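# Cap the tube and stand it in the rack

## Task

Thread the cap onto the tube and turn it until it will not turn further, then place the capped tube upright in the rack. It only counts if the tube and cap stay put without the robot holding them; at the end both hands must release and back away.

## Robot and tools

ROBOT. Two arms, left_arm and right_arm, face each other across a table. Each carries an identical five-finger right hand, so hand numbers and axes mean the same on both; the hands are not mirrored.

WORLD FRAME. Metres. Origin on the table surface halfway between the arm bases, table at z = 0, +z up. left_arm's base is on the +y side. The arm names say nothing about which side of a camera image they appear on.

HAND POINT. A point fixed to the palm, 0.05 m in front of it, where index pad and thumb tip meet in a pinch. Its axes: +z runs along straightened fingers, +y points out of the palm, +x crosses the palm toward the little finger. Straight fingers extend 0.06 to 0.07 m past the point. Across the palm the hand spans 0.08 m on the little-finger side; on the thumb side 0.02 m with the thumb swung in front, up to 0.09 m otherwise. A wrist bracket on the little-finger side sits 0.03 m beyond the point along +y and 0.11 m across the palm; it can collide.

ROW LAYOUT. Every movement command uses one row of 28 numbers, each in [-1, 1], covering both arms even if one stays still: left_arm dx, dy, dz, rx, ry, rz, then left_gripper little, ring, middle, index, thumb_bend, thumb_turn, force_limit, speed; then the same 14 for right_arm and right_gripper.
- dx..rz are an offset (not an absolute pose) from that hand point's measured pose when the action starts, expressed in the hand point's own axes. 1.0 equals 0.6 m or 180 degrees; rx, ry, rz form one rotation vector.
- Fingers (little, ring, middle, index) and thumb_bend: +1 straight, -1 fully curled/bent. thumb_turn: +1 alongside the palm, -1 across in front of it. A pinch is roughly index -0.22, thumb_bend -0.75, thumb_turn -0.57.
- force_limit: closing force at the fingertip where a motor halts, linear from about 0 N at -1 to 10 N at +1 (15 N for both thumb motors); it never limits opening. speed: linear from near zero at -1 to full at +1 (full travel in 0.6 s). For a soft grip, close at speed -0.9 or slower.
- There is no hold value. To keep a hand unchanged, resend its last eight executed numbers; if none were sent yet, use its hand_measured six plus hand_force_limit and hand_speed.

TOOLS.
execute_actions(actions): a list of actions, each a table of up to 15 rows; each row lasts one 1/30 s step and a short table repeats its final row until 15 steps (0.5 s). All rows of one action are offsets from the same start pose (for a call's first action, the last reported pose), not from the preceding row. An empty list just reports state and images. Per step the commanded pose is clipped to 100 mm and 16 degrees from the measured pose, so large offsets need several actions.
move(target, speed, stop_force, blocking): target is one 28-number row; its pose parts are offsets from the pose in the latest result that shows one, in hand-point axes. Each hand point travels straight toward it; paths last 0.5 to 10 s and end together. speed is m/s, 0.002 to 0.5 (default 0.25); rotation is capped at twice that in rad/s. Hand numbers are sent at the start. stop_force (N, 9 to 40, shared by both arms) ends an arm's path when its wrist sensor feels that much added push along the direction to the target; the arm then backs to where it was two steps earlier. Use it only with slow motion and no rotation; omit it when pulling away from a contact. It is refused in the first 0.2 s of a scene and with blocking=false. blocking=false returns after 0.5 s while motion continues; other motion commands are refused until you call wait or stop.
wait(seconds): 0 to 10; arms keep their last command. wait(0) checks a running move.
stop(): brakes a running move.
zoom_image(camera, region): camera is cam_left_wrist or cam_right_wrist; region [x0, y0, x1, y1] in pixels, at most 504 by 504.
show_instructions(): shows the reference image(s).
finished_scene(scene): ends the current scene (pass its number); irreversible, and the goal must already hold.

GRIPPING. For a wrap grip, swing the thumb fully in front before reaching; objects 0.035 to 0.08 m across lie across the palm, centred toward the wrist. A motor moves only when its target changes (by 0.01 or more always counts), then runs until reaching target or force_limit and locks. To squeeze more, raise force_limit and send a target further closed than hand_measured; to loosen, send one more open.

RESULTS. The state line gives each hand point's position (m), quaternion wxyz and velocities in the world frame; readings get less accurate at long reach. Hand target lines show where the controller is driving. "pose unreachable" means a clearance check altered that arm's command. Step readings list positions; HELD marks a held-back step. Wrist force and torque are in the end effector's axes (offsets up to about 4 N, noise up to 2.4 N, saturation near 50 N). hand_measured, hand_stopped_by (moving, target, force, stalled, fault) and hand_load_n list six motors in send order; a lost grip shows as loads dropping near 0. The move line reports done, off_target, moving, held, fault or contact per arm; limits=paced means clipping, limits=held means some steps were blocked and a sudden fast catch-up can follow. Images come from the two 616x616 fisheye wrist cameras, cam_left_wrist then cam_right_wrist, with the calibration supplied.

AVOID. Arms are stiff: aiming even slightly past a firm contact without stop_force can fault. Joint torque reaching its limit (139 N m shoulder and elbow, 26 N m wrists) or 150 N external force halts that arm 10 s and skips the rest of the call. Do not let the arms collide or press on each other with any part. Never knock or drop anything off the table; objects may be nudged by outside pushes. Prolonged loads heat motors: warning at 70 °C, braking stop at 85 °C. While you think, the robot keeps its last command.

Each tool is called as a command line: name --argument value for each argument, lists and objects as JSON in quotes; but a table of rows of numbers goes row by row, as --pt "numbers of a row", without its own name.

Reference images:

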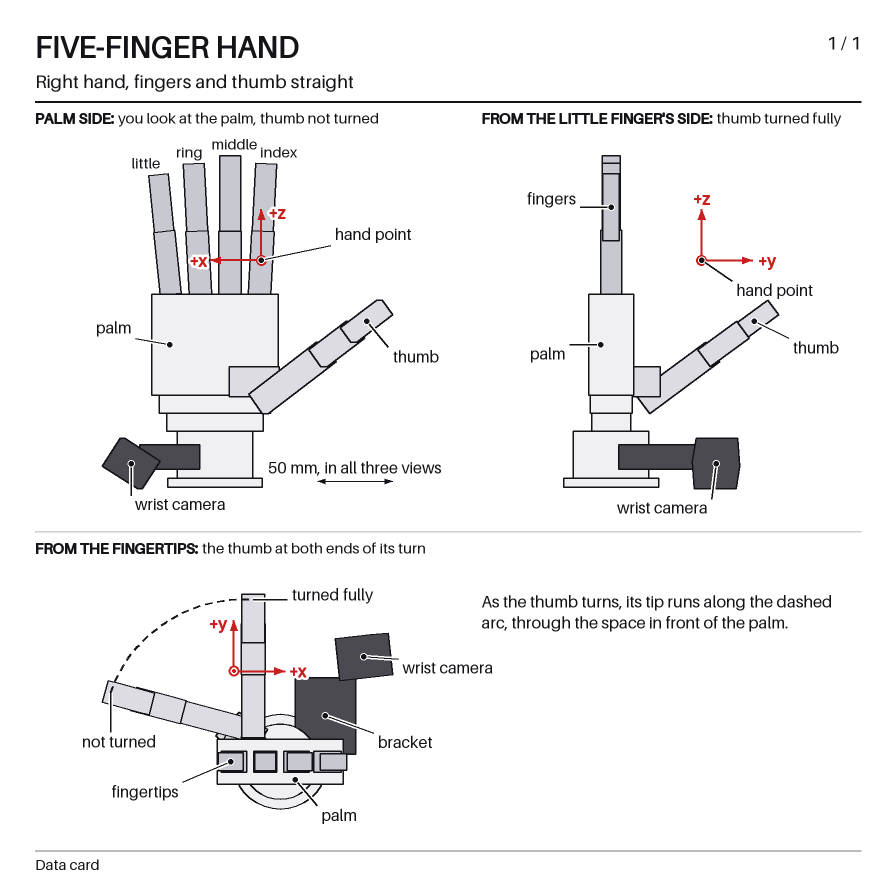

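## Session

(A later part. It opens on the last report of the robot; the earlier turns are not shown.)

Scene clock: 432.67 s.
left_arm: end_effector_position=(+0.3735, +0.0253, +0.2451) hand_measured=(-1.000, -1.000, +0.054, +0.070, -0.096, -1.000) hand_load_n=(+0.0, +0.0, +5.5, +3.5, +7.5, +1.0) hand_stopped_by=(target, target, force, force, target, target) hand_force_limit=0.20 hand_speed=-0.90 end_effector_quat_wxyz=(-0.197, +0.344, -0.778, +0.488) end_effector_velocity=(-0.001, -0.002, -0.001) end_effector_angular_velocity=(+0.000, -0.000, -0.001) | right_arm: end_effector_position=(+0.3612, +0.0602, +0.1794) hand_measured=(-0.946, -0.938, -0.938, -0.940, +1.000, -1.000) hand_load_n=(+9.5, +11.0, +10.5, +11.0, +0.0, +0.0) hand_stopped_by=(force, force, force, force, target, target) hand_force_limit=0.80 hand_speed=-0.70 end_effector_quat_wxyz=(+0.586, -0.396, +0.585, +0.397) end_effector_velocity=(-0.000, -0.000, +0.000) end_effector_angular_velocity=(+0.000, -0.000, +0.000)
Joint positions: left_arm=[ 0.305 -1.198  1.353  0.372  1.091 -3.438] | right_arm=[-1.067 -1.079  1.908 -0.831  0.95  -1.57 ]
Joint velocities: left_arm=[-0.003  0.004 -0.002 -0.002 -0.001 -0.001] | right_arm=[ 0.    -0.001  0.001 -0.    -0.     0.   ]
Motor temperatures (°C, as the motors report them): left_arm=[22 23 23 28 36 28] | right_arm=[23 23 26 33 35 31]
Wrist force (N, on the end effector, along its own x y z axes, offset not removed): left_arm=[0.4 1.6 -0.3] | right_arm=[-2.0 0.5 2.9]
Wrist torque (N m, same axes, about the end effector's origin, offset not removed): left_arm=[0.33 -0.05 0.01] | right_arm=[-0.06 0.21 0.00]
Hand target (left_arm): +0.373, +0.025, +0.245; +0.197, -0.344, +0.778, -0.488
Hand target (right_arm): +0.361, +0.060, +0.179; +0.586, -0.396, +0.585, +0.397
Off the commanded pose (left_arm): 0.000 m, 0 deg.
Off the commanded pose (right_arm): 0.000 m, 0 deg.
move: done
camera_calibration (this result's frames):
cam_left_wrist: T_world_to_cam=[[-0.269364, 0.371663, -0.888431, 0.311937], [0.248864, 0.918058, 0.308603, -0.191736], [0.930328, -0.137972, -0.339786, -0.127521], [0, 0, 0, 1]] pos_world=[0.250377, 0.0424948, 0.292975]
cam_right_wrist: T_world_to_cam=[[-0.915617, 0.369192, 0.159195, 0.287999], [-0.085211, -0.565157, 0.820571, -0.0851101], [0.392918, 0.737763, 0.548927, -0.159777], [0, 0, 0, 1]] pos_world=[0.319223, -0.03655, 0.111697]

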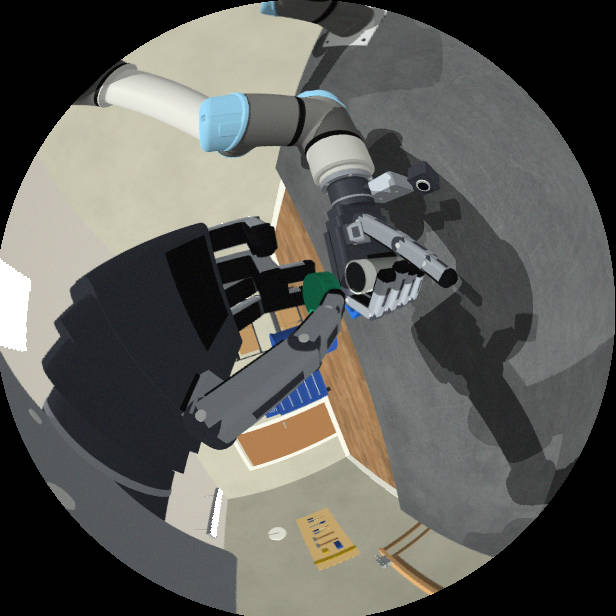

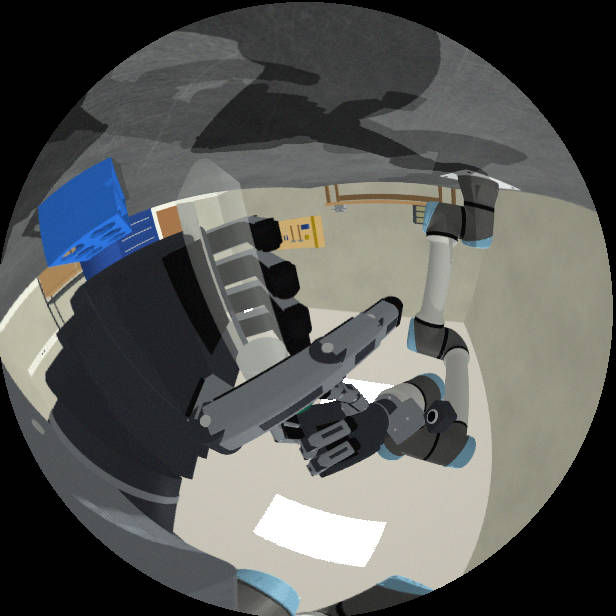

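move --target '[-0.1,0.02,-0.08,0,0,0,-1,-1,-0.3,-0.3,-0.1,-1,0.2,-0.9,0,-0.279,0.047,0,0,0,-1,-1,-1,-1,1,-1,0.8,-0.7]' --speed 0.15

zoom_image --camera "cam_right_wrist" --region '[100,40,340,280]'

zoom_image --camera "cam_left_wrist" --region '[270,170,410,310]'

Scene clock: 453.03 s.
left_arm: end_effector_position=(+0.3798, +0.1022, +0.2541) hand_measured=(-1.000, -1.000, +0.054, +0.070, -0.096, -1.000) hand_load_n=(+0.0, +0.0, +5.5, +3.5, +7.5, +1.0) hand_stopped_by=(target, target, force, force, target, target) hand_force_limit=0.20 hand_speed=-0.90 end_effector_quat_wxyz=(-0.197, +0.344, -0.778, +0.488) end_effector_velocity=(-0.000, +0.001, -0.000) end_effector_angular_velocity=(+0.001, +0.001, -0.001) | right_arm: end_effector_position=(+0.5269, +0.0241, +0.1793) hand_measured=(-0.946, -0.938, -0.938, -0.940, +1.000, -1.000) hand_load_n=(+9.5, +11.0, +10.5, +11.0, +0.0, +0.0) hand_stopped_by=(force, force, force, force, target, target) hand_force_limit=0.80 hand_speed=-0.70 end_effector_quat_wxyz=(+0.586, -0.396, +0.585, +0.397) end_effector_velocity=(+0.001, -0.000, -0.000) end_effector_angular_velocity=(-0.001, -0.000, +0.002)
Joint positions: left_arm=[ 0.366 -1.354  1.534  0.333  1.143 -3.404] | right_arm=[-1.273 -0.896  1.576 -0.683  0.743 -1.569]
Joint velocities: left_arm=[ 0.    -0.001  0.002 -0.     0.001  0.   ] | right_arm=[-0.001  0.002 -0.005  0.004 -0.003 -0.002]
Motor temperatures (°C, as the motors report them): left_arm=[22 23 23 28 36 28] | right_arm=[23 23 26 33 35 31]
Wrist force (N, on the end effector, along its own x y z axes, offset not removed): left_arm=[-1.6 0.3 0.1] | right_arm=[-2.0 3.2 2.2]
Wrist torque (N m, same axes, about the end effector's origin, offset not removed): left_arm=[0.31 0.18 -0.21] | right_arm=[0.41 0.21 0.06]
Hand target (left_arm): +0.380, +0.102, +0.254; +0.197, -0.344, +0.778, -0.488
Hand target (right_arm): +0.527, +0.024, +0.179; +0.586, -0.396, +0.585, +0.397
Off the commanded pose (left_arm): 0.000 m, 0 deg.
Off the commanded pose (right_arm): 0.000 m, 0 deg.
move: done
camera_calibration (this result's frames):
cam_left_wrist: T_world_to_cam=[[-0.269346, 0.371684, -0.888428, 0.29304], [0.24885, 0.918052, 0.308633, -0.266696], [0.930337, -0.137957, -0.339767, -0.119686], [0, 0, 0, 1]] pos_world=[0.256645, 0.119411, 0.301991]
cam_right_wrist: T_world_to_cam=[[-0.915605, 0.369213, 0.159214, 0.453024], [-0.0852355, -0.565208, 0.820533, -0.0912252], [0.39294, 0.737714, 0.548978, -0.198242], [0, 0, 0, 1]] pos_world=[0.484913, -0.0725772, 0.111556]

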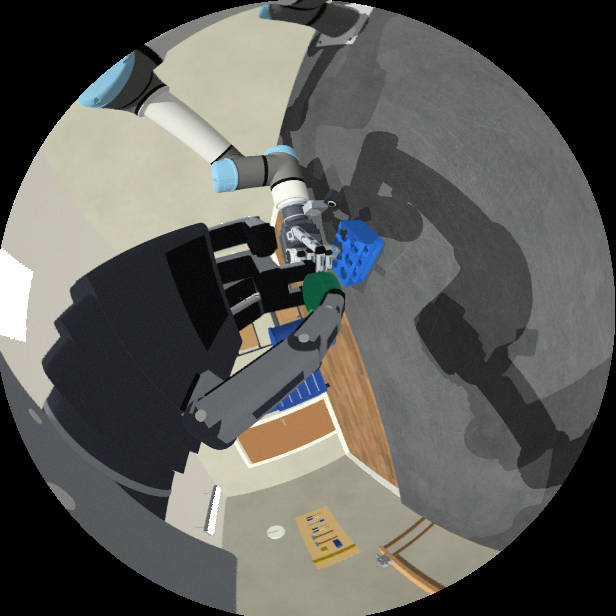

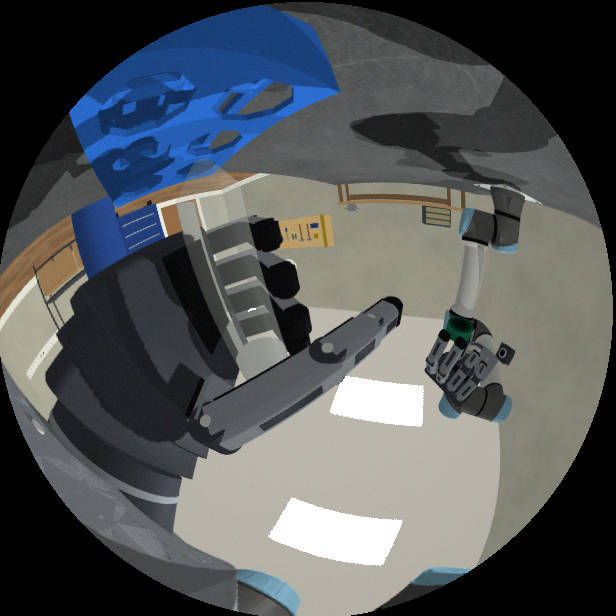

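Region (100, 40, 340, 280) of cam_right_wrist's 616x616 image, scaled by 2.100, with more detail than that image has.

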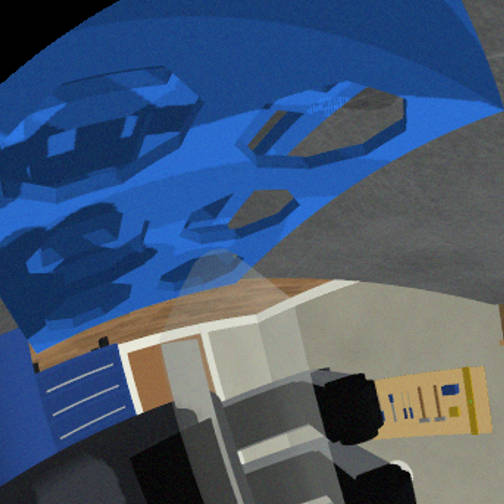

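Region (270, 170, 410, 310) of cam_left_wrist's 616x616 image, scaled by 3.600, with more detail than that image has.

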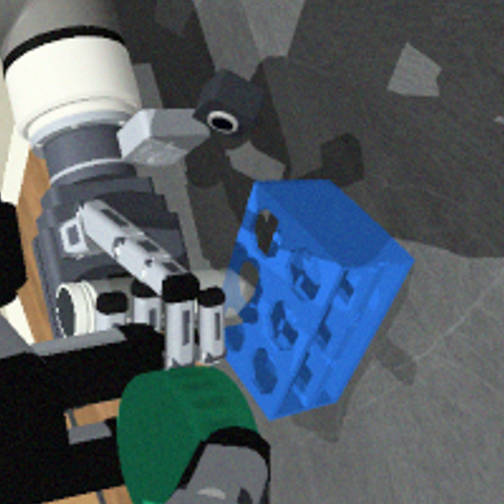

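move --target '[0,0,0,0,0,0,-1,-1,-0.3,-0.3,-0.1,-1,0.2,-0.9,0.05,0,0,0,0,0,-1,-1,-1,-1,1,-1,0.8,-0.7]' --speed 0.008 --stop_force 10

zoom_image --camera "cam_left_wrist" --region '[270,170,410,310]'

Scene clock: 462.20 s.
left_arm: end_effector_position=(+0.3798, +0.1023, +0.2541) hand_measured=(-1.000, -1.000, +0.054, +0.070, -0.096, -1.000) hand_load_n=(+0.0, +0.0, +5.5, +3.5, +7.5, +1.0) hand_stopped_by=(target, target, force, force, target, target) hand_force_limit=0.20 hand_speed=-0.90 end_effector_quat_wxyz=(-0.197, +0.344, -0.778, +0.488) end_effector_velocity=(+0.001, -0.000, +0.000) end_effector_angular_velocity=(-0.002, -0.001, +0.002) | right_arm: end_effector_position=(+0.5269, +0.0242, +0.1607) hand_measured=(-0.946, -0.938, -0.938, -0.940, +1.000, -1.000) hand_load_n=(+8.5, +10.0, +9.5, +11.0, +0.0, +0.0) hand_stopped_by=(force, force, force, force, target, target) hand_force_limit=0.80 hand_speed=-0.70 end_effector_quat_wxyz=(+0.586, -0.396, +0.585, +0.397) end_effector_velocity=(-0.000, -0.000, +0.001) end_effector_angular_velocity=(-0.001, +0.005, -0.000)
Joint positions: left_arm=[ 0.366 -1.355  1.534  0.332  1.143 -3.404] | right_arm=[-1.273 -0.867  1.584 -0.72   0.743 -1.569]
Joint velocities: left_arm=[ 0.001  0.    -0.001 -0.001 -0.001 -0.   ] | right_arm=[-0.    -0.002 -0.001  0.007 -0.     0.001]
Motor temperatures (°C, as the motors report them): left_arm=[22 23 23 28 36 28] | right_arm=[23 23 26 33 35 31]
Wrist force (N, on the end effector, along its own x y z axes, offset not removed): left_arm=[-3.6 -1.7 1.4] | right_arm=[-22.4 3.3 5.9]
Wrist torque (N m, same axes, about the end effector's origin, offset not removed): left_arm=[0.03 0.33 -0.22] | right_arm=[-0.05 0.18 -0.39]
Hand target (left_arm): +0.380, +0.102, +0.254; +0.197, -0.344, +0.778, -0.488
Hand target (right_arm): +0.527, +0.024, +0.161; +0.586, -0.396, +0.585, +0.397
Off the commanded pose (left_arm): 0.000 m, 0 deg.
Off the commanded pose (right_arm): 0.011 m, 0 deg.
move: contact (right_arm)
camera_calibration (this result's frames):
cam_left_wrist: T_world_to_cam=[[-0.269334, 0.371691, -0.888428, 0.293024], [0.248819, 0.918053, 0.308654, -0.266718], [0.930349, -0.137927, -0.339747, -0.119719], [0, 0, 0, 1]] pos_world=[0.256666, 0.119434, 0.301981]
cam_right_wrist: T_world_to_cam=[[-0.915679, 0.36912, 0.159005, 0.456049], [-0.0853774, -0.56524, 0.820497, -0.0757824], [0.392737, 0.737736, 0.549093, -0.187975], [0, 0, 0, 1]] pos_world=[0.484949, -0.0724958, 0.092881]

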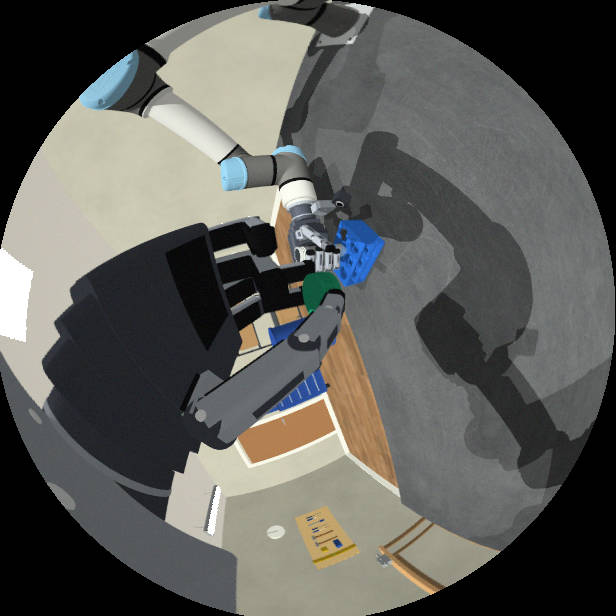

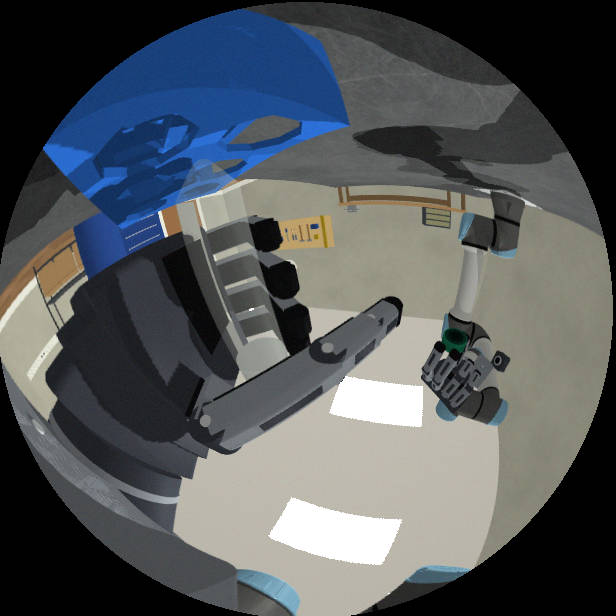

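Region (270, 170, 410, 310) of cam_left_wrist's 616x616 image, scaled by 3.600, with more detail than that image has.

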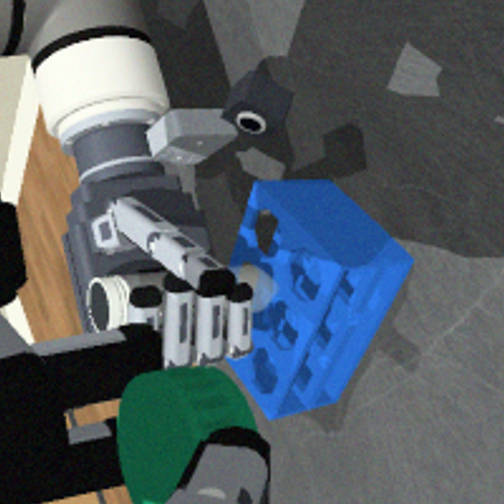

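On the solid part. Loosen, slide down, regrip.

move --target '[0,0,0,0,0,0,-1,-1,-0.3,-0.3,-0.1,-1,0.2,-0.9,0,0,0,0,0,0,-0.9,-0.9,-0.9,-0.9,1,-1,0.8,-0.8]'

move --target '[0,0,0,0,0,0,-1,-1,-0.3,-0.3,-0.1,-1,0.2,-0.9,0.028,0,0,0,0,0,-0.9,-0.9,-0.9,-0.9,1,-1,0.8,-0.8]' --speed 0.008 --stop_force 12

move --target '[0,0,0,0,0,0,-1,-1,-0.3,-0.3,-0.1,-1,0.2,-0.9,0,0,0,0,0,0,-1,-1,-1,-1,1,-1,0.9,-0.8]'

Scene clock: 471.03 s.
left_arm: end_effector_position=(+0.3798, +0.1022, +0.2541) hand_measured=(-1.000, -1.000, +0.054, +0.070, -0.096, -1.000) hand_load_n=(+0.0, +0.0, +5.5, +3.5, +7.5, +1.0) hand_stopped_by=(target, target, force, force, target, target) hand_force_limit=0.20 hand_speed=-0.90 end_effector_quat_wxyz=(-0.197, +0.344, -0.778, +0.488) end_effector_velocity=(+0.000, +0.000, -0.000) end_effector_angular_velocity=(-0.000, -0.000, +0.001) | right_arm: end_effector_position=(+0.5270, +0.0242, +0.1607) hand_measured=(-0.900, -0.900, -0.900, -0.900, +1.000, -1.000) hand_load_n=(+0.0, +0.0, +0.0, +0.0, +0.0, +0.0) hand_stopped_by=(target, target, target, target, target, target) hand_force_limit=0.80 hand_speed=-0.80 end_effector_quat_wxyz=(+0.586, -0.396, +0.585, +0.397) end_effector_velocity=(+0.000, +0.000, -0.000) end_effector_angular_velocity=(+0.001, -0.000, -0.000)
Joint positions: left_arm=[ 0.366 -1.354  1.534  0.333  1.143 -3.404] | right_arm=[-1.273 -0.867  1.584 -0.719  0.743 -1.569]
Joint velocities: left_arm=[ 0.001  0.     0.    -0.001 -0.     0.   ] | right_arm=[ 0.     0.001  0.    -0.001  0.     0.001]
Motor temperatures (°C, as the motors report them): left_arm=[22 23 23 28 36 28] | right_arm=[23 23 26 33 35 31]
Wrist force (N, on the end effector, along its own x y z axes, offset not removed): left_arm=[-1.7 -1.5 -2.5] | right_arm=[-2.4 -1.9 0.0]
Wrist torque (N m, same axes, about the end effector's origin, offset not removed): left_arm=[-0.07 0.00 -0.15] | right_arm=[-0.35 0.45 -0.26]
Hand target (left_arm): +0.380, +0.102, +0.254; +0.197, -0.344, +0.778, -0.488
Hand target (right_arm): +0.527, +0.024, +0.161; +0.586, -0.396, +0.585, +0.397
Off the commanded pose (left_arm): 0.000 m, 0 deg.
Off the commanded pose (right_arm): 0.000 m, 0 deg.
move: done
camera_calibration (this result's frames):
cam_left_wrist: T_world_to_cam=[[-0.269345, 0.371684, -0.888428, 0.29304], [0.24885, 0.918052, 0.308633, -0.266696], [0.930337, -0.137957, -0.339767, -0.119686], [0, 0, 0, 1]] pos_world=[0.256645, 0.119411, 0.301991]
cam_right_wrist: T_world_to_cam=[[-0.915645, 0.369221, 0.158965, 0.456112], [-0.0854877, -0.565252, 0.820477, -0.0757959], [0.392792, 0.737676, 0.549134, -0.188023], [0, 0, 0, 1]] pos_world=[0.485011, -0.0725504, 0.0929327]

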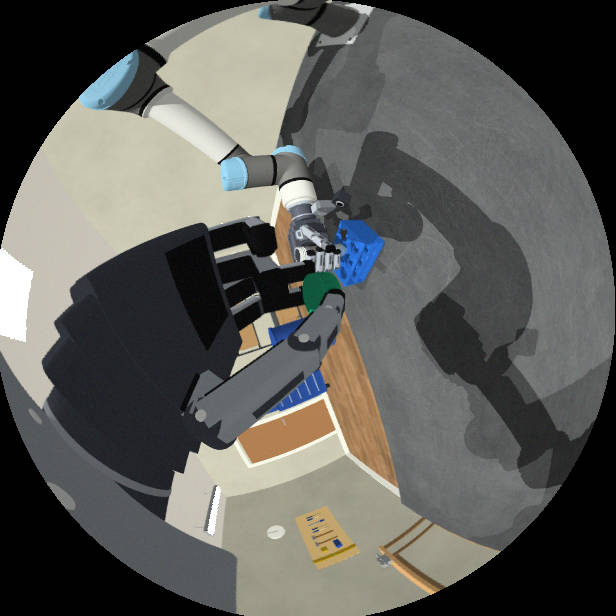

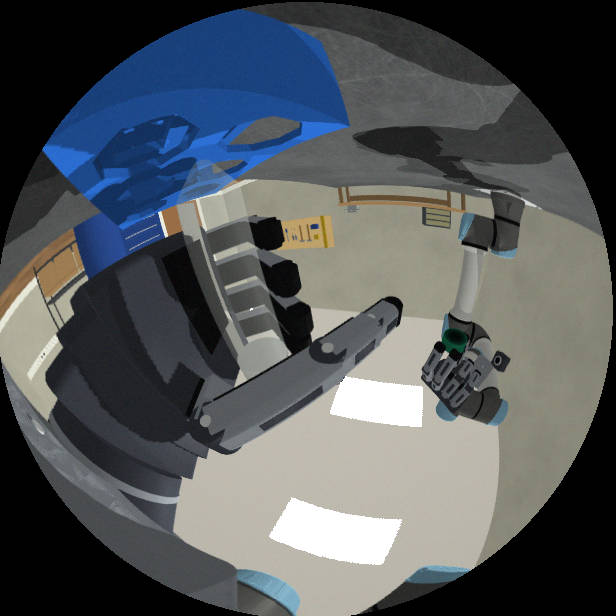

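Scene clock: 473.37 s.
left_arm: end_effector_position=(+0.3798, +0.1022, +0.2541) hand_measured=(-1.000, -1.000, +0.054, +0.070, -0.096, -1.000) hand_load_n=(+0.0, +0.0, +5.5, +3.5, +7.5, +1.0) hand_stopped_by=(target, target, force, force, target, target) hand_force_limit=0.20 hand_speed=-0.90 end_effector_quat_wxyz=(-0.197, +0.344, -0.778, +0.488) end_effector_velocity=(-0.000, -0.000, +0.000) end_effector_angular_velocity=(-0.001, -0.000, -0.000) | right_arm: end_effector_position=(+0.5270, +0.0242, +0.1440) hand_measured=(-0.900, -0.900, -0.900, -0.900, +1.000, -1.000) hand_load_n=(+0.0, +0.0, +0.0, +0.0, +0.0, +0.0) hand_stopped_by=(target, target, target, target, target, target) hand_force_limit=0.80 hand_speed=-0.80 end_effector_quat_wxyz=(+0.586, -0.396, +0.585, +0.397) end_effector_velocity=(-0.000, +0.000, -0.001) end_effector_angular_velocity=(-0.000, -0.001, -0.000)
Joint positions: left_arm=[ 0.366 -1.354  1.534  0.333  1.143 -3.404] | right_arm=[-1.273 -0.841  1.59  -0.751  0.743 -1.569]
Joint velocities: left_arm=[-0.    -0.    -0.001 -0.     0.     0.   ] | right_arm=[ 0.     0.002  0.001 -0.003  0.    -0.001]
Motor temperatures (°C, as the motors report them): left_arm=[22 23 23 28 36 28] | right_arm=[23 23 26 33 35 31]
Wrist force (N, on the end effector, along its own x y z axes, offset not removed): left_arm=[-0.9 0.9 -1.1] | right_arm=[-0.7 0.6 3.1]
Wrist torque (N m, same axes, about the end effector's origin, offset not removed): left_arm=[0.37 0.04 -0.22] | right_arm=[-0.08 0.15 0.08]
Hand target (left_arm): +0.380, +0.102, +0.254; +0.197, -0.344, +0.778, -0.488
Hand target (right_arm): +0.527, +0.024, +0.144; +0.586, -0.396, +0.585, +0.397
Off the commanded pose (left_arm): 0.000 m, 0 deg.
Off the commanded pose (right_arm): 0.000 m, 0 deg.
move: done
camera_calibration (this result's frames):
cam_left_wrist: T_world_to_cam=[[-0.269345, 0.371684, -0.888428, 0.29304], [0.24885, 0.918052, 0.308633, -0.266696], [0.930337, -0.137957, -0.339767, -0.119686], [0, 0, 0, 1]] pos_world=[0.256645, 0.119411, 0.301991]
cam_right_wrist: T_world_to_cam=[[-0.915621, 0.369275, 0.158975, 0.458771], [-0.0855094, -0.565243, 0.82048, -0.0621055], [0.392843, 0.737656, 0.549125, -0.178919], [0, 0, 0, 1]] pos_world=[0.485037, -0.0725371, 0.0762718]

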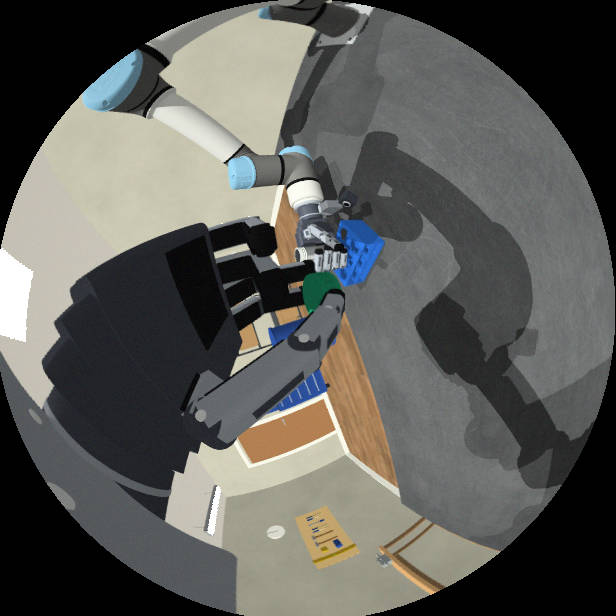

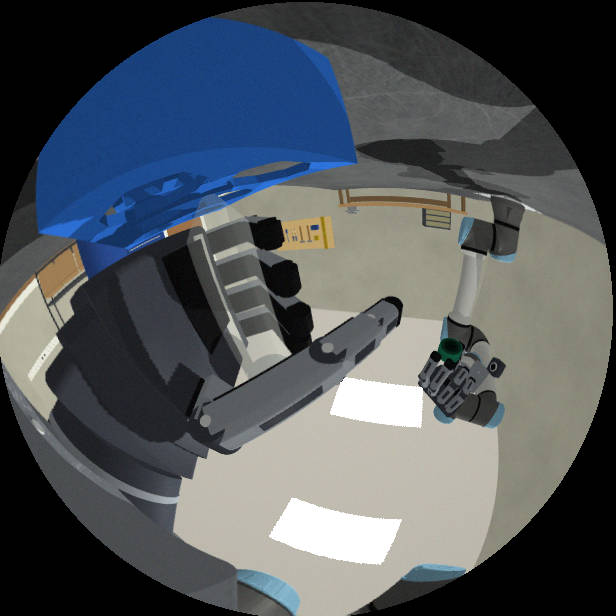

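Scene clock: 473.87 s.
left_arm: end_effector_position=(+0.3798, +0.1022, +0.2541) hand_measured=(-1.000, -1.000, +0.054, +0.070, -0.096, -1.000) hand_load_n=(+0.0, +0.0, +5.5, +3.5, +7.5, +1.0) hand_stopped_by=(target, target, force, force, target, target) hand_force_limit=0.20 hand_speed=-0.90 end_effector_quat_wxyz=(-0.197, +0.344, -0.778, +0.488) end_effector_velocity=(+0.001, +0.001, +0.000) end_effector_angular_velocity=(-0.001, -0.000, +0.002) | right_arm: end_effector_position=(+0.5270, +0.0242, +0.1440) hand_measured=(-0.948, -0.936, -0.932, -0.930, +1.000, -1.000) hand_load_n=(+10.5, +10.5, +10.0, +9.0, +0.0, +0.0) hand_stopped_by=(force, force, force, force, target, target) hand_force_limit=0.90 hand_speed=-0.80 end_effector_quat_wxyz=(+0.586, -0.396, +0.585, +0.397) end_effector_velocity=(+0.000, -0.000, -0.000) end_effector_angular_velocity=(-0.001, +0.001, -0.003)
Joint positions: left_arm=[ 0.366 -1.354  1.534  0.333  1.143 -3.404] | right_arm=[-1.273 -0.841  1.59  -0.752  0.743 -1.569]
Joint velocities: left_arm=[ 0.002  0.    -0.    -0.001  0.     0.   ] | right_arm=[ 0.    -0.     0.     0.001  0.003 -0.001]
Motor temperatures (°C, as the motors report them): left_arm=[22 23 23 28 36 28] | right_arm=[23 23 26 33 35 31]
Wrist force (N, on the end effector, along its own x y z axes, offset not removed): left_arm=[-1.6 2.3 -2.8] | right_arm=[0.2 -1.0 3.4]
Wrist torque (N m, same axes, about the end effector's origin, offset not removed): left_arm=[0.77 0.46 -0.17] | right_arm=[-0.17 -0.16 -0.07]
Hand target (left_arm): +0.380, +0.102, +0.254; +0.197, -0.344, +0.778, -0.488
Hand target (right_arm): +0.527, +0.024, +0.144; +0.586, -0.396, +0.585, +0.397
Off the commanded pose (left_arm): 0.000 m, 0 deg.
Off the commanded pose (right_arm): 0.000 m, 0 deg.
move: done
camera_calibration (this result's frames):
cam_left_wrist: T_world_to_cam=[[-0.269346, 0.371684, -0.888428, 0.29304], [0.24885, 0.918052, 0.308633, -0.266696], [0.930337, -0.137956, -0.339767, -0.119686], [0, 0, 0, 1]] pos_world=[0.256645, 0.119411, 0.301991]
cam_right_wrist: T_world_to_cam=[[-0.915624, 0.36927, 0.158974, 0.458774], [-0.0855078, -0.565245, 0.82048, -0.0620699], [0.392837, 0.737658, 0.549127, -0.178894], [0, 0, 0, 1]] pos_world=[0.485034, -0.0725337, 0.0762295]

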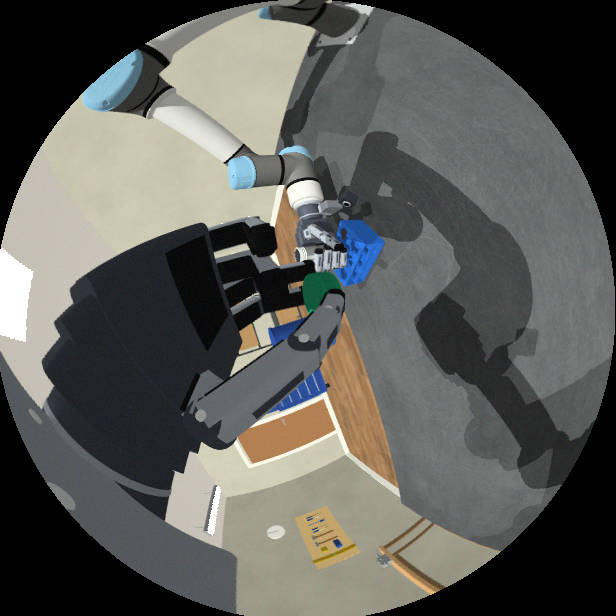

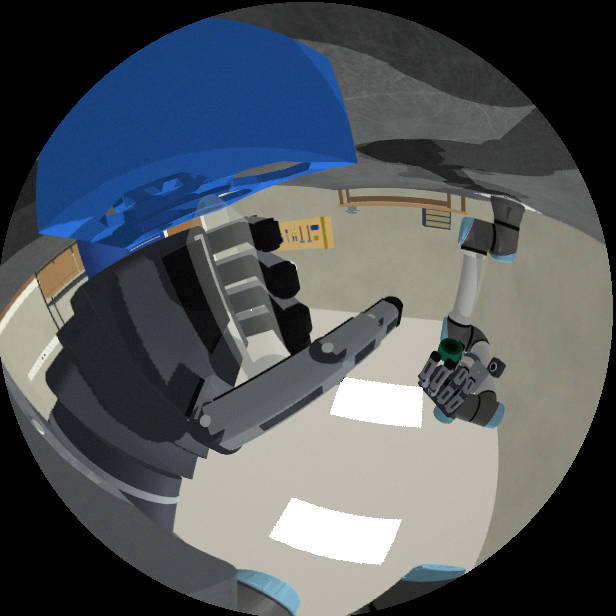

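move --target '[-0.05,-0.03,0.06,0,0,0,-1,-1,-0.3,-0.3,-0.1,-1,0.2,-0.9,-0.032,0.279,-0.047,0,0,0,-1,-1,-1,-1,1,-1,0.9,-0.8]' --speed 0.15

zoom_image --camera "cam_left_wrist" --region '[310,110,450,250]'

move --target '[0.152,0.02,0.03,0,0,0,-1,-1,-0.3,-0.3,-0.1,-1,0.2,-0.9,0,0,0,0,0,0,-1,-1,-1,-1,1,-1,0.9,-0.8]' --speed 0.12

zoom_image --camera "cam_left_wrist" --region '[290,220,430,360]'

Scene clock: 486.83 s.
left_arm: end_effector_position=(+0.4296, +0.0964, +0.2533) hand_measured=(-1.000, -1.000, +0.054, +0.070, -0.096, -1.000) hand_load_n=(+0.0, +0.0, +5.5, +3.5, +7.5, +1.0) hand_stopped_by=(target, target, force, force, target, target) hand_force_limit=0.20 hand_speed=-0.90 end_effector_quat_wxyz=(-0.197, +0.344, -0.778, +0.488) end_effector_velocity=(+0.001, +0.001, -0.000) end_effector_angular_velocity=(+0.001, +0.000, +0.001) | right_arm: end_effector_position=(+0.3613, +0.0601, +0.1633) hand_measured=(-0.948, -0.936, -0.932, -0.930, +1.000, -1.000) hand_load_n=(+10.5, +10.5, +10.0, +9.0, +0.0, +0.0) hand_stopped_by=(force, force, force, force, target, target) hand_force_limit=0.90 hand_speed=-0.80 end_effector_quat_wxyz=(+0.586, -0.396, +0.585, +0.397) end_effector_velocity=(-0.002, +0.000, +0.000) end_effector_angular_velocity=(-0.000, -0.001, -0.001)
Joint positions: left_arm=[ 0.465 -1.273  1.43   0.336  1.23  -3.352] | right_arm=[-1.067 -1.048  1.916 -0.87   0.949 -1.57 ]
Joint velocities: left_arm=[ 0.002  0.001 -0.001  0.001  0.001  0.   ] | right_arm=[ 0.003 -0.002  0.003 -0.001  0.004 -0.001]
Motor temperatures (°C, as the motors report them): left_arm=[22 23 23 28 36 28] | right_arm=[23 23 26 33 35 31]
Wrist force (N, on the end effector, along its own x y z axes, offset not removed): left_arm=[-2.2 2.2 3.6] | right_arm=[-1.7 -1.4 0.5]
Wrist torque (N m, same axes, about the end effector's origin, offset not removed): left_arm=[0.26 0.06 -0.10] | right_arm=[-0.29 0.31 -0.27]
Hand target (left_arm): +0.430, +0.096, +0.253; +0.197, -0.344, +0.778, -0.488
Hand target (right_arm): +0.361, +0.060, +0.163; +0.586, -0.396, +0.585, +0.397
Off the commanded pose (left_arm): 0.000 m, 0 deg.
Off the commanded pose (right_arm): 0.000 m, 0 deg.
move: done
camera_calibration (this result's frames):
cam_left_wrist: T_world_to_cam=[[-0.269294, 0.371697, -0.888438, 0.307844], [0.248827, 0.918048, 0.308663, -0.273514], [0.930358, -0.137946, -0.339713, -0.167166], [0, 0, 0, 1]] pos_world=[0.306482, 0.113615, 0.301135]
cam_right_wrist: T_world_to_cam=[[-0.915632, 0.369252, 0.158966, 0.290715], [-0.0854915, -0.565222, 0.820497, -0.071716], [0.392821, 0.737683, 0.549103, -0.150902], [0, 0, 0, 1]] pos_world=[0.319335, -0.0365644, 0.0954902]

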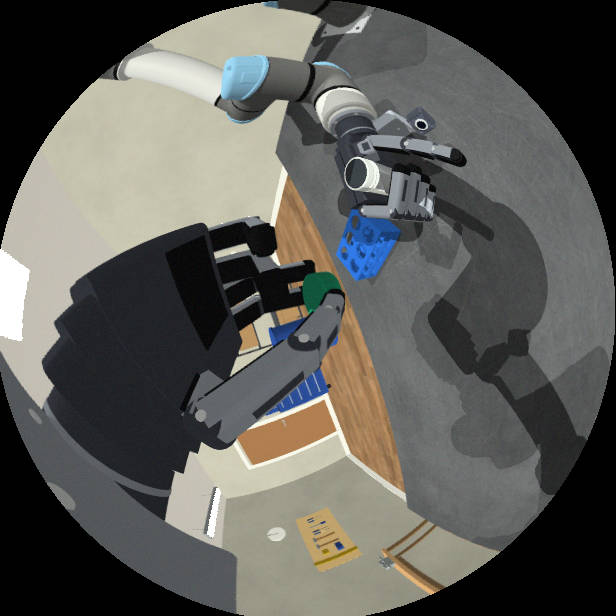

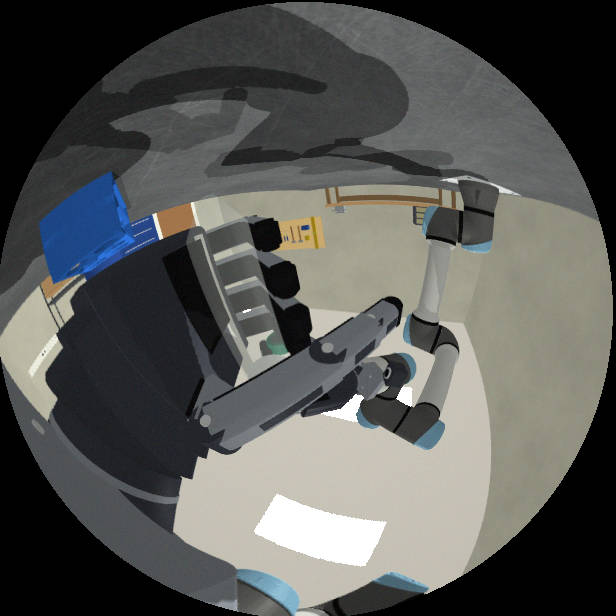

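Region (310, 110, 450, 250) of cam_left_wrist's 616x616 image, scaled by 3.600, with more detail than that image has.

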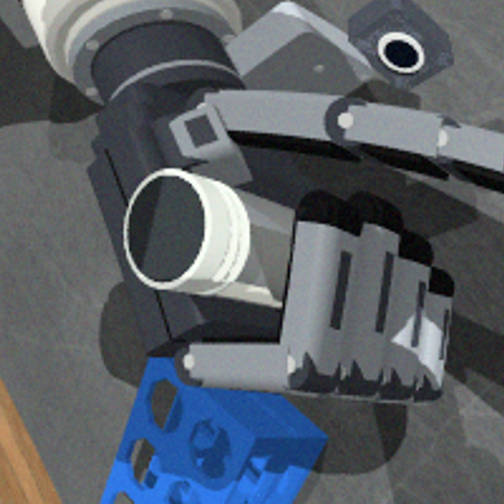

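Scene clock: 488.07 s.
left_arm: end_effector_position=(+0.3745, +0.0225, +0.2371) hand_measured=(-1.000, -1.000, +0.054, +0.070, -0.096, -1.000) hand_load_n=(+0.0, +0.0, +5.5, +3.5, +7.5, +1.0) hand_stopped_by=(target, target, force, force, target, target) hand_force_limit=0.20 hand_speed=-0.90 end_effector_quat_wxyz=(-0.197, +0.344, -0.778, +0.488) end_effector_velocity=(-0.001, -0.002, -0.000) end_effector_angular_velocity=(+0.001, +0.000, -0.000) | right_arm: end_effector_position=(+0.3613, +0.0602, +0.1633) hand_measured=(-0.948, -0.936, -0.932, -0.930, +1.000, -1.000) hand_load_n=(+10.5, +10.5, +10.0, +9.0, +0.0, +0.0) hand_stopped_by=(force, force, force, force, target, target) hand_force_limit=0.90 hand_speed=-0.80 end_effector_quat_wxyz=(+0.586, -0.396, +0.585, +0.397) end_effector_velocity=(+0.001, +0.000, +0.000) end_effector_angular_velocity=(+0.001, +0.000, -0.001)
Joint positions: left_arm=[ 0.306 -1.188  1.359  0.355  1.091 -3.437] | right_arm=[-1.067 -1.048  1.916 -0.87   0.949 -1.57 ]
Joint velocities: left_arm=[-0.004  0.003 -0.003  0.002 -0.003 -0.002] | right_arm=[-0.     0.001 -0.001 -0.     0.001  0.001]
Motor temperatures (°C, as the motors report them): left_arm=[22 23 23 28 36 28] | right_arm=[23 23 26 33 35 31]
Wrist force (N, on the end effector, along its own x y z axes, offset not removed): left_arm=[1.9 -1.9 -2.1] | right_arm=[-2.1 -4.6 3.9]
Wrist torque (N m, same axes, about the end effector's origin, offset not removed): left_arm=[0.17 -0.09 -0.13] | right_arm=[-0.97 0.17 -0.18]
Hand target (left_arm): +0.374, +0.022, +0.237; +0.197, -0.344, +0.778, -0.488
Hand target (right_arm): +0.361, +0.060, +0.163; +0.586, -0.396, +0.585, +0.397
Off the commanded pose (left_arm): 0.000 m, 0 deg.
Off the commanded pose (right_arm): 0.000 m, 0 deg.
move: done
camera_calibration (this result's frames):
cam_left_wrist: T_world_to_cam=[[-0.269336, 0.371643, -0.888448, 0.306144], [0.248885, 0.91806, 0.30858, -0.186966], [0.93033, -0.138009, -0.339763, -0.131576], [0, 0, 0, 1]] pos_world=[0.251398, 0.0397105, 0.284982]
cam_right_wrist: T_world_to_cam=[[-0.915675, 0.369167, 0.158919, 0.290678], [-0.085502, -0.565271, 0.820462, -0.0717259], [0.39272, 0.737689, 0.549169, -0.150904], [0, 0, 0, 1]] pos_world=[0.319297, -0.0365331, 0.0955258]

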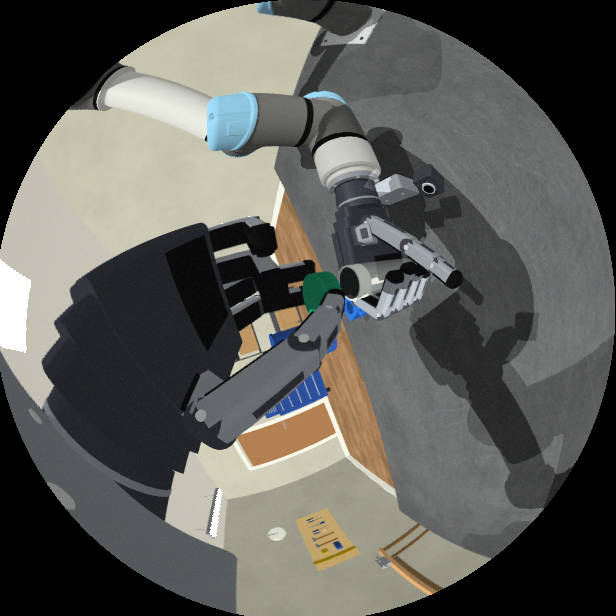

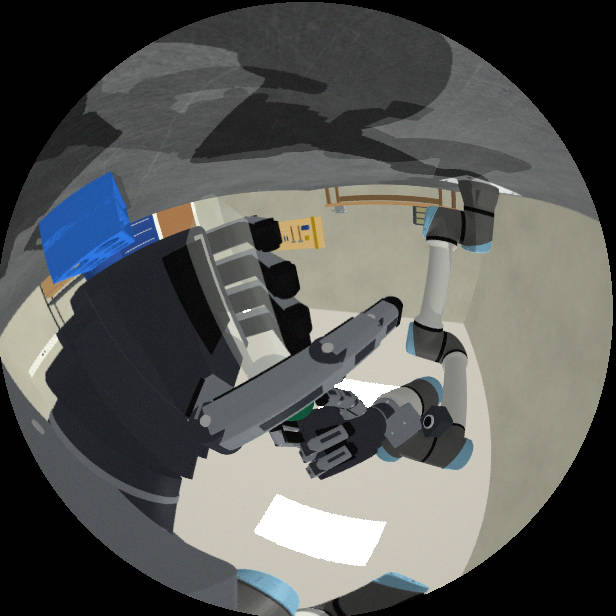

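Region (290, 220, 430, 360) of cam_left_wrist's 616x616 image, scaled by 3.600, with more detail than that image has.

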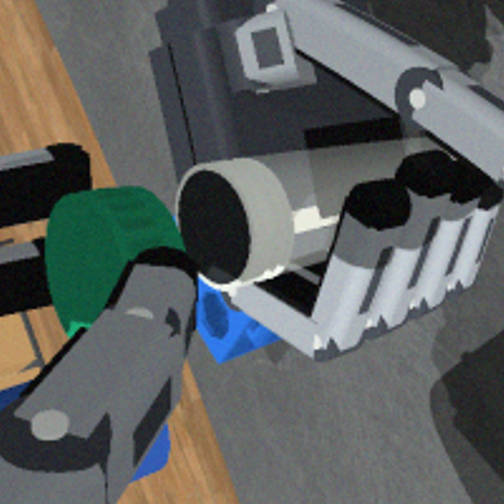

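move --target '[-0.0012,0.0222,0.0263,0,0,0,-1,-1,-0.3,-0.3,-0.1,-1,0.2,-0.9,0,0,0,0,0,0,-1,-1,-1,-1,1,-1,0.9,-0.8]' --speed 0.02

zoom_image --camera "cam_left_wrist" --region '[290,240,390,340]'

Scene clock: 500.83 s.
left_arm: end_effector_position=(+0.3805, +0.0171, +0.2183) hand_measured=(-1.000, -1.000, +0.054, +0.070, -0.096, -1.000) hand_load_n=(+0.0, +0.0, +5.5, +3.5, +7.5, +1.0) hand_stopped_by=(target, target, force, force, target, target) hand_force_limit=0.20 hand_speed=-0.90 end_effector_quat_wxyz=(-0.197, +0.344, -0.778, +0.488) end_effector_velocity=(+0.001, +0.000, -0.001) end_effector_angular_velocity=(+0.001, +0.000, +0.001) | right_arm: end_effector_position=(+0.3613, +0.0601, +0.1633) hand_measured=(-0.948, -0.936, -0.932, -0.930, +1.000, -1.000) hand_load_n=(+10.5, +10.5, +10.0, +9.0, +0.0, +0.0) hand_stopped_by=(force, force, force, force, target, target) hand_force_limit=0.90 hand_speed=-0.80 end_effector_quat_wxyz=(+0.586, -0.396, +0.585, +0.397) end_effector_velocity=(+0.000, +0.000, +0.001) end_effector_angular_velocity=(+0.001, -0.001, -0.000)
Joint positions: left_arm=[ 0.315 -1.161  1.37   0.316  1.099 -3.432] | right_arm=[-1.067 -1.048  1.916 -0.87   0.949 -1.57 ]
Joint velocities: left_arm=[ 0.002  0.002  0.    -0.002  0.001  0.001] | right_arm=[ 0.    -0.001 -0.001  0.     0.     0.   ]
Motor temperatures (°C, as the motors report them): left_arm=[22 23 23 28 36 28] | right_arm=[23 23 26 33 35 31]
Wrist force (N, on the end effector, along its own x y z axes, offset not removed): left_arm=[-2.9 -1.4 -1.2] | right_arm=[-3.4 -0.7 2.4]
Wrist torque (N m, same axes, about the end effector's origin, offset not removed): left_arm=[0.13 0.37 -0.16] | right_arm=[-0.14 0.45 -0.11]
Hand target (left_arm): +0.381, +0.017, +0.218; +0.197, -0.344, +0.778, -0.488
Hand target (right_arm): +0.361, +0.060, +0.163; +0.586, -0.396, +0.585, +0.397
Off the commanded pose (left_arm): 0.000 m, 0 deg.
Off the commanded pose (right_arm): 0.000 m, 0 deg.
move: done
camera_calibration (this result's frames):
cam_left_wrist: T_world_to_cam=[[-0.269337, 0.371644, -0.888447, 0.29304], [0.248879, 0.918061, 0.308582, -0.177659], [0.930332, -0.138003, -0.339762, -0.144328], [0, 0, 0, 1]] pos_world=[0.257415, 0.0342776, 0.266135]
cam_right_wrist: T_world_to_cam=[[-0.915631, 0.369252, 0.158971, 0.290714], [-0.0854873, -0.565224, 0.820496, -0.0717177], [0.392824, 0.737682, 0.549103, -0.150904], [0, 0, 0, 1]] pos_world=[0.319334, -0.0365644, 0.0954906]

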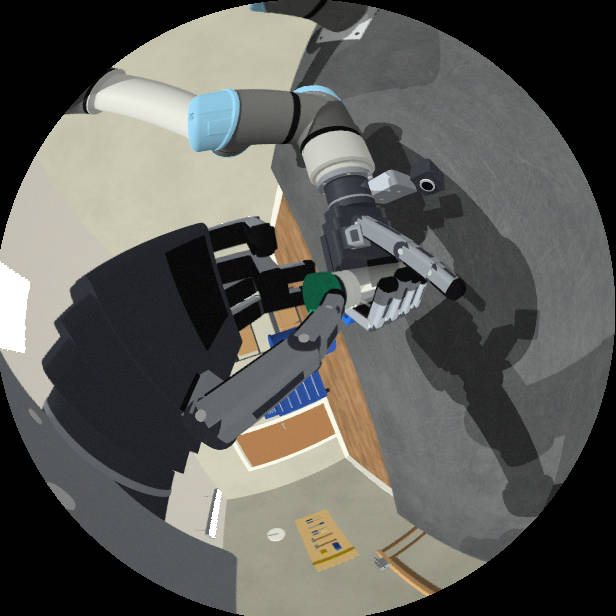

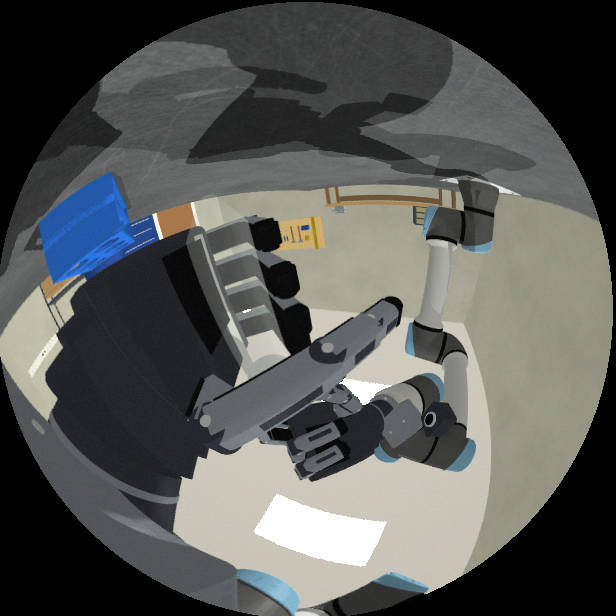

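Region (290, 240, 390, 340) of cam_left_wrist's 616x616 image, scaled by 5.040, with more detail than that image has.

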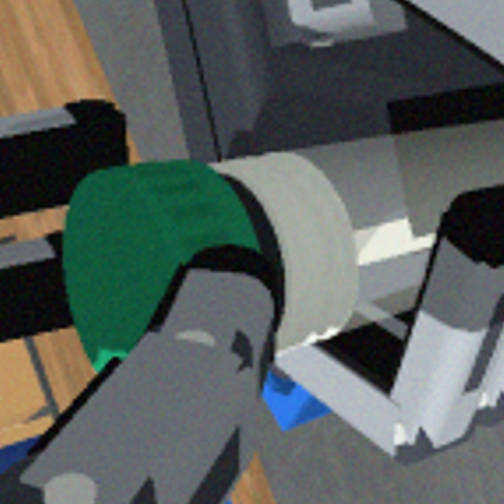

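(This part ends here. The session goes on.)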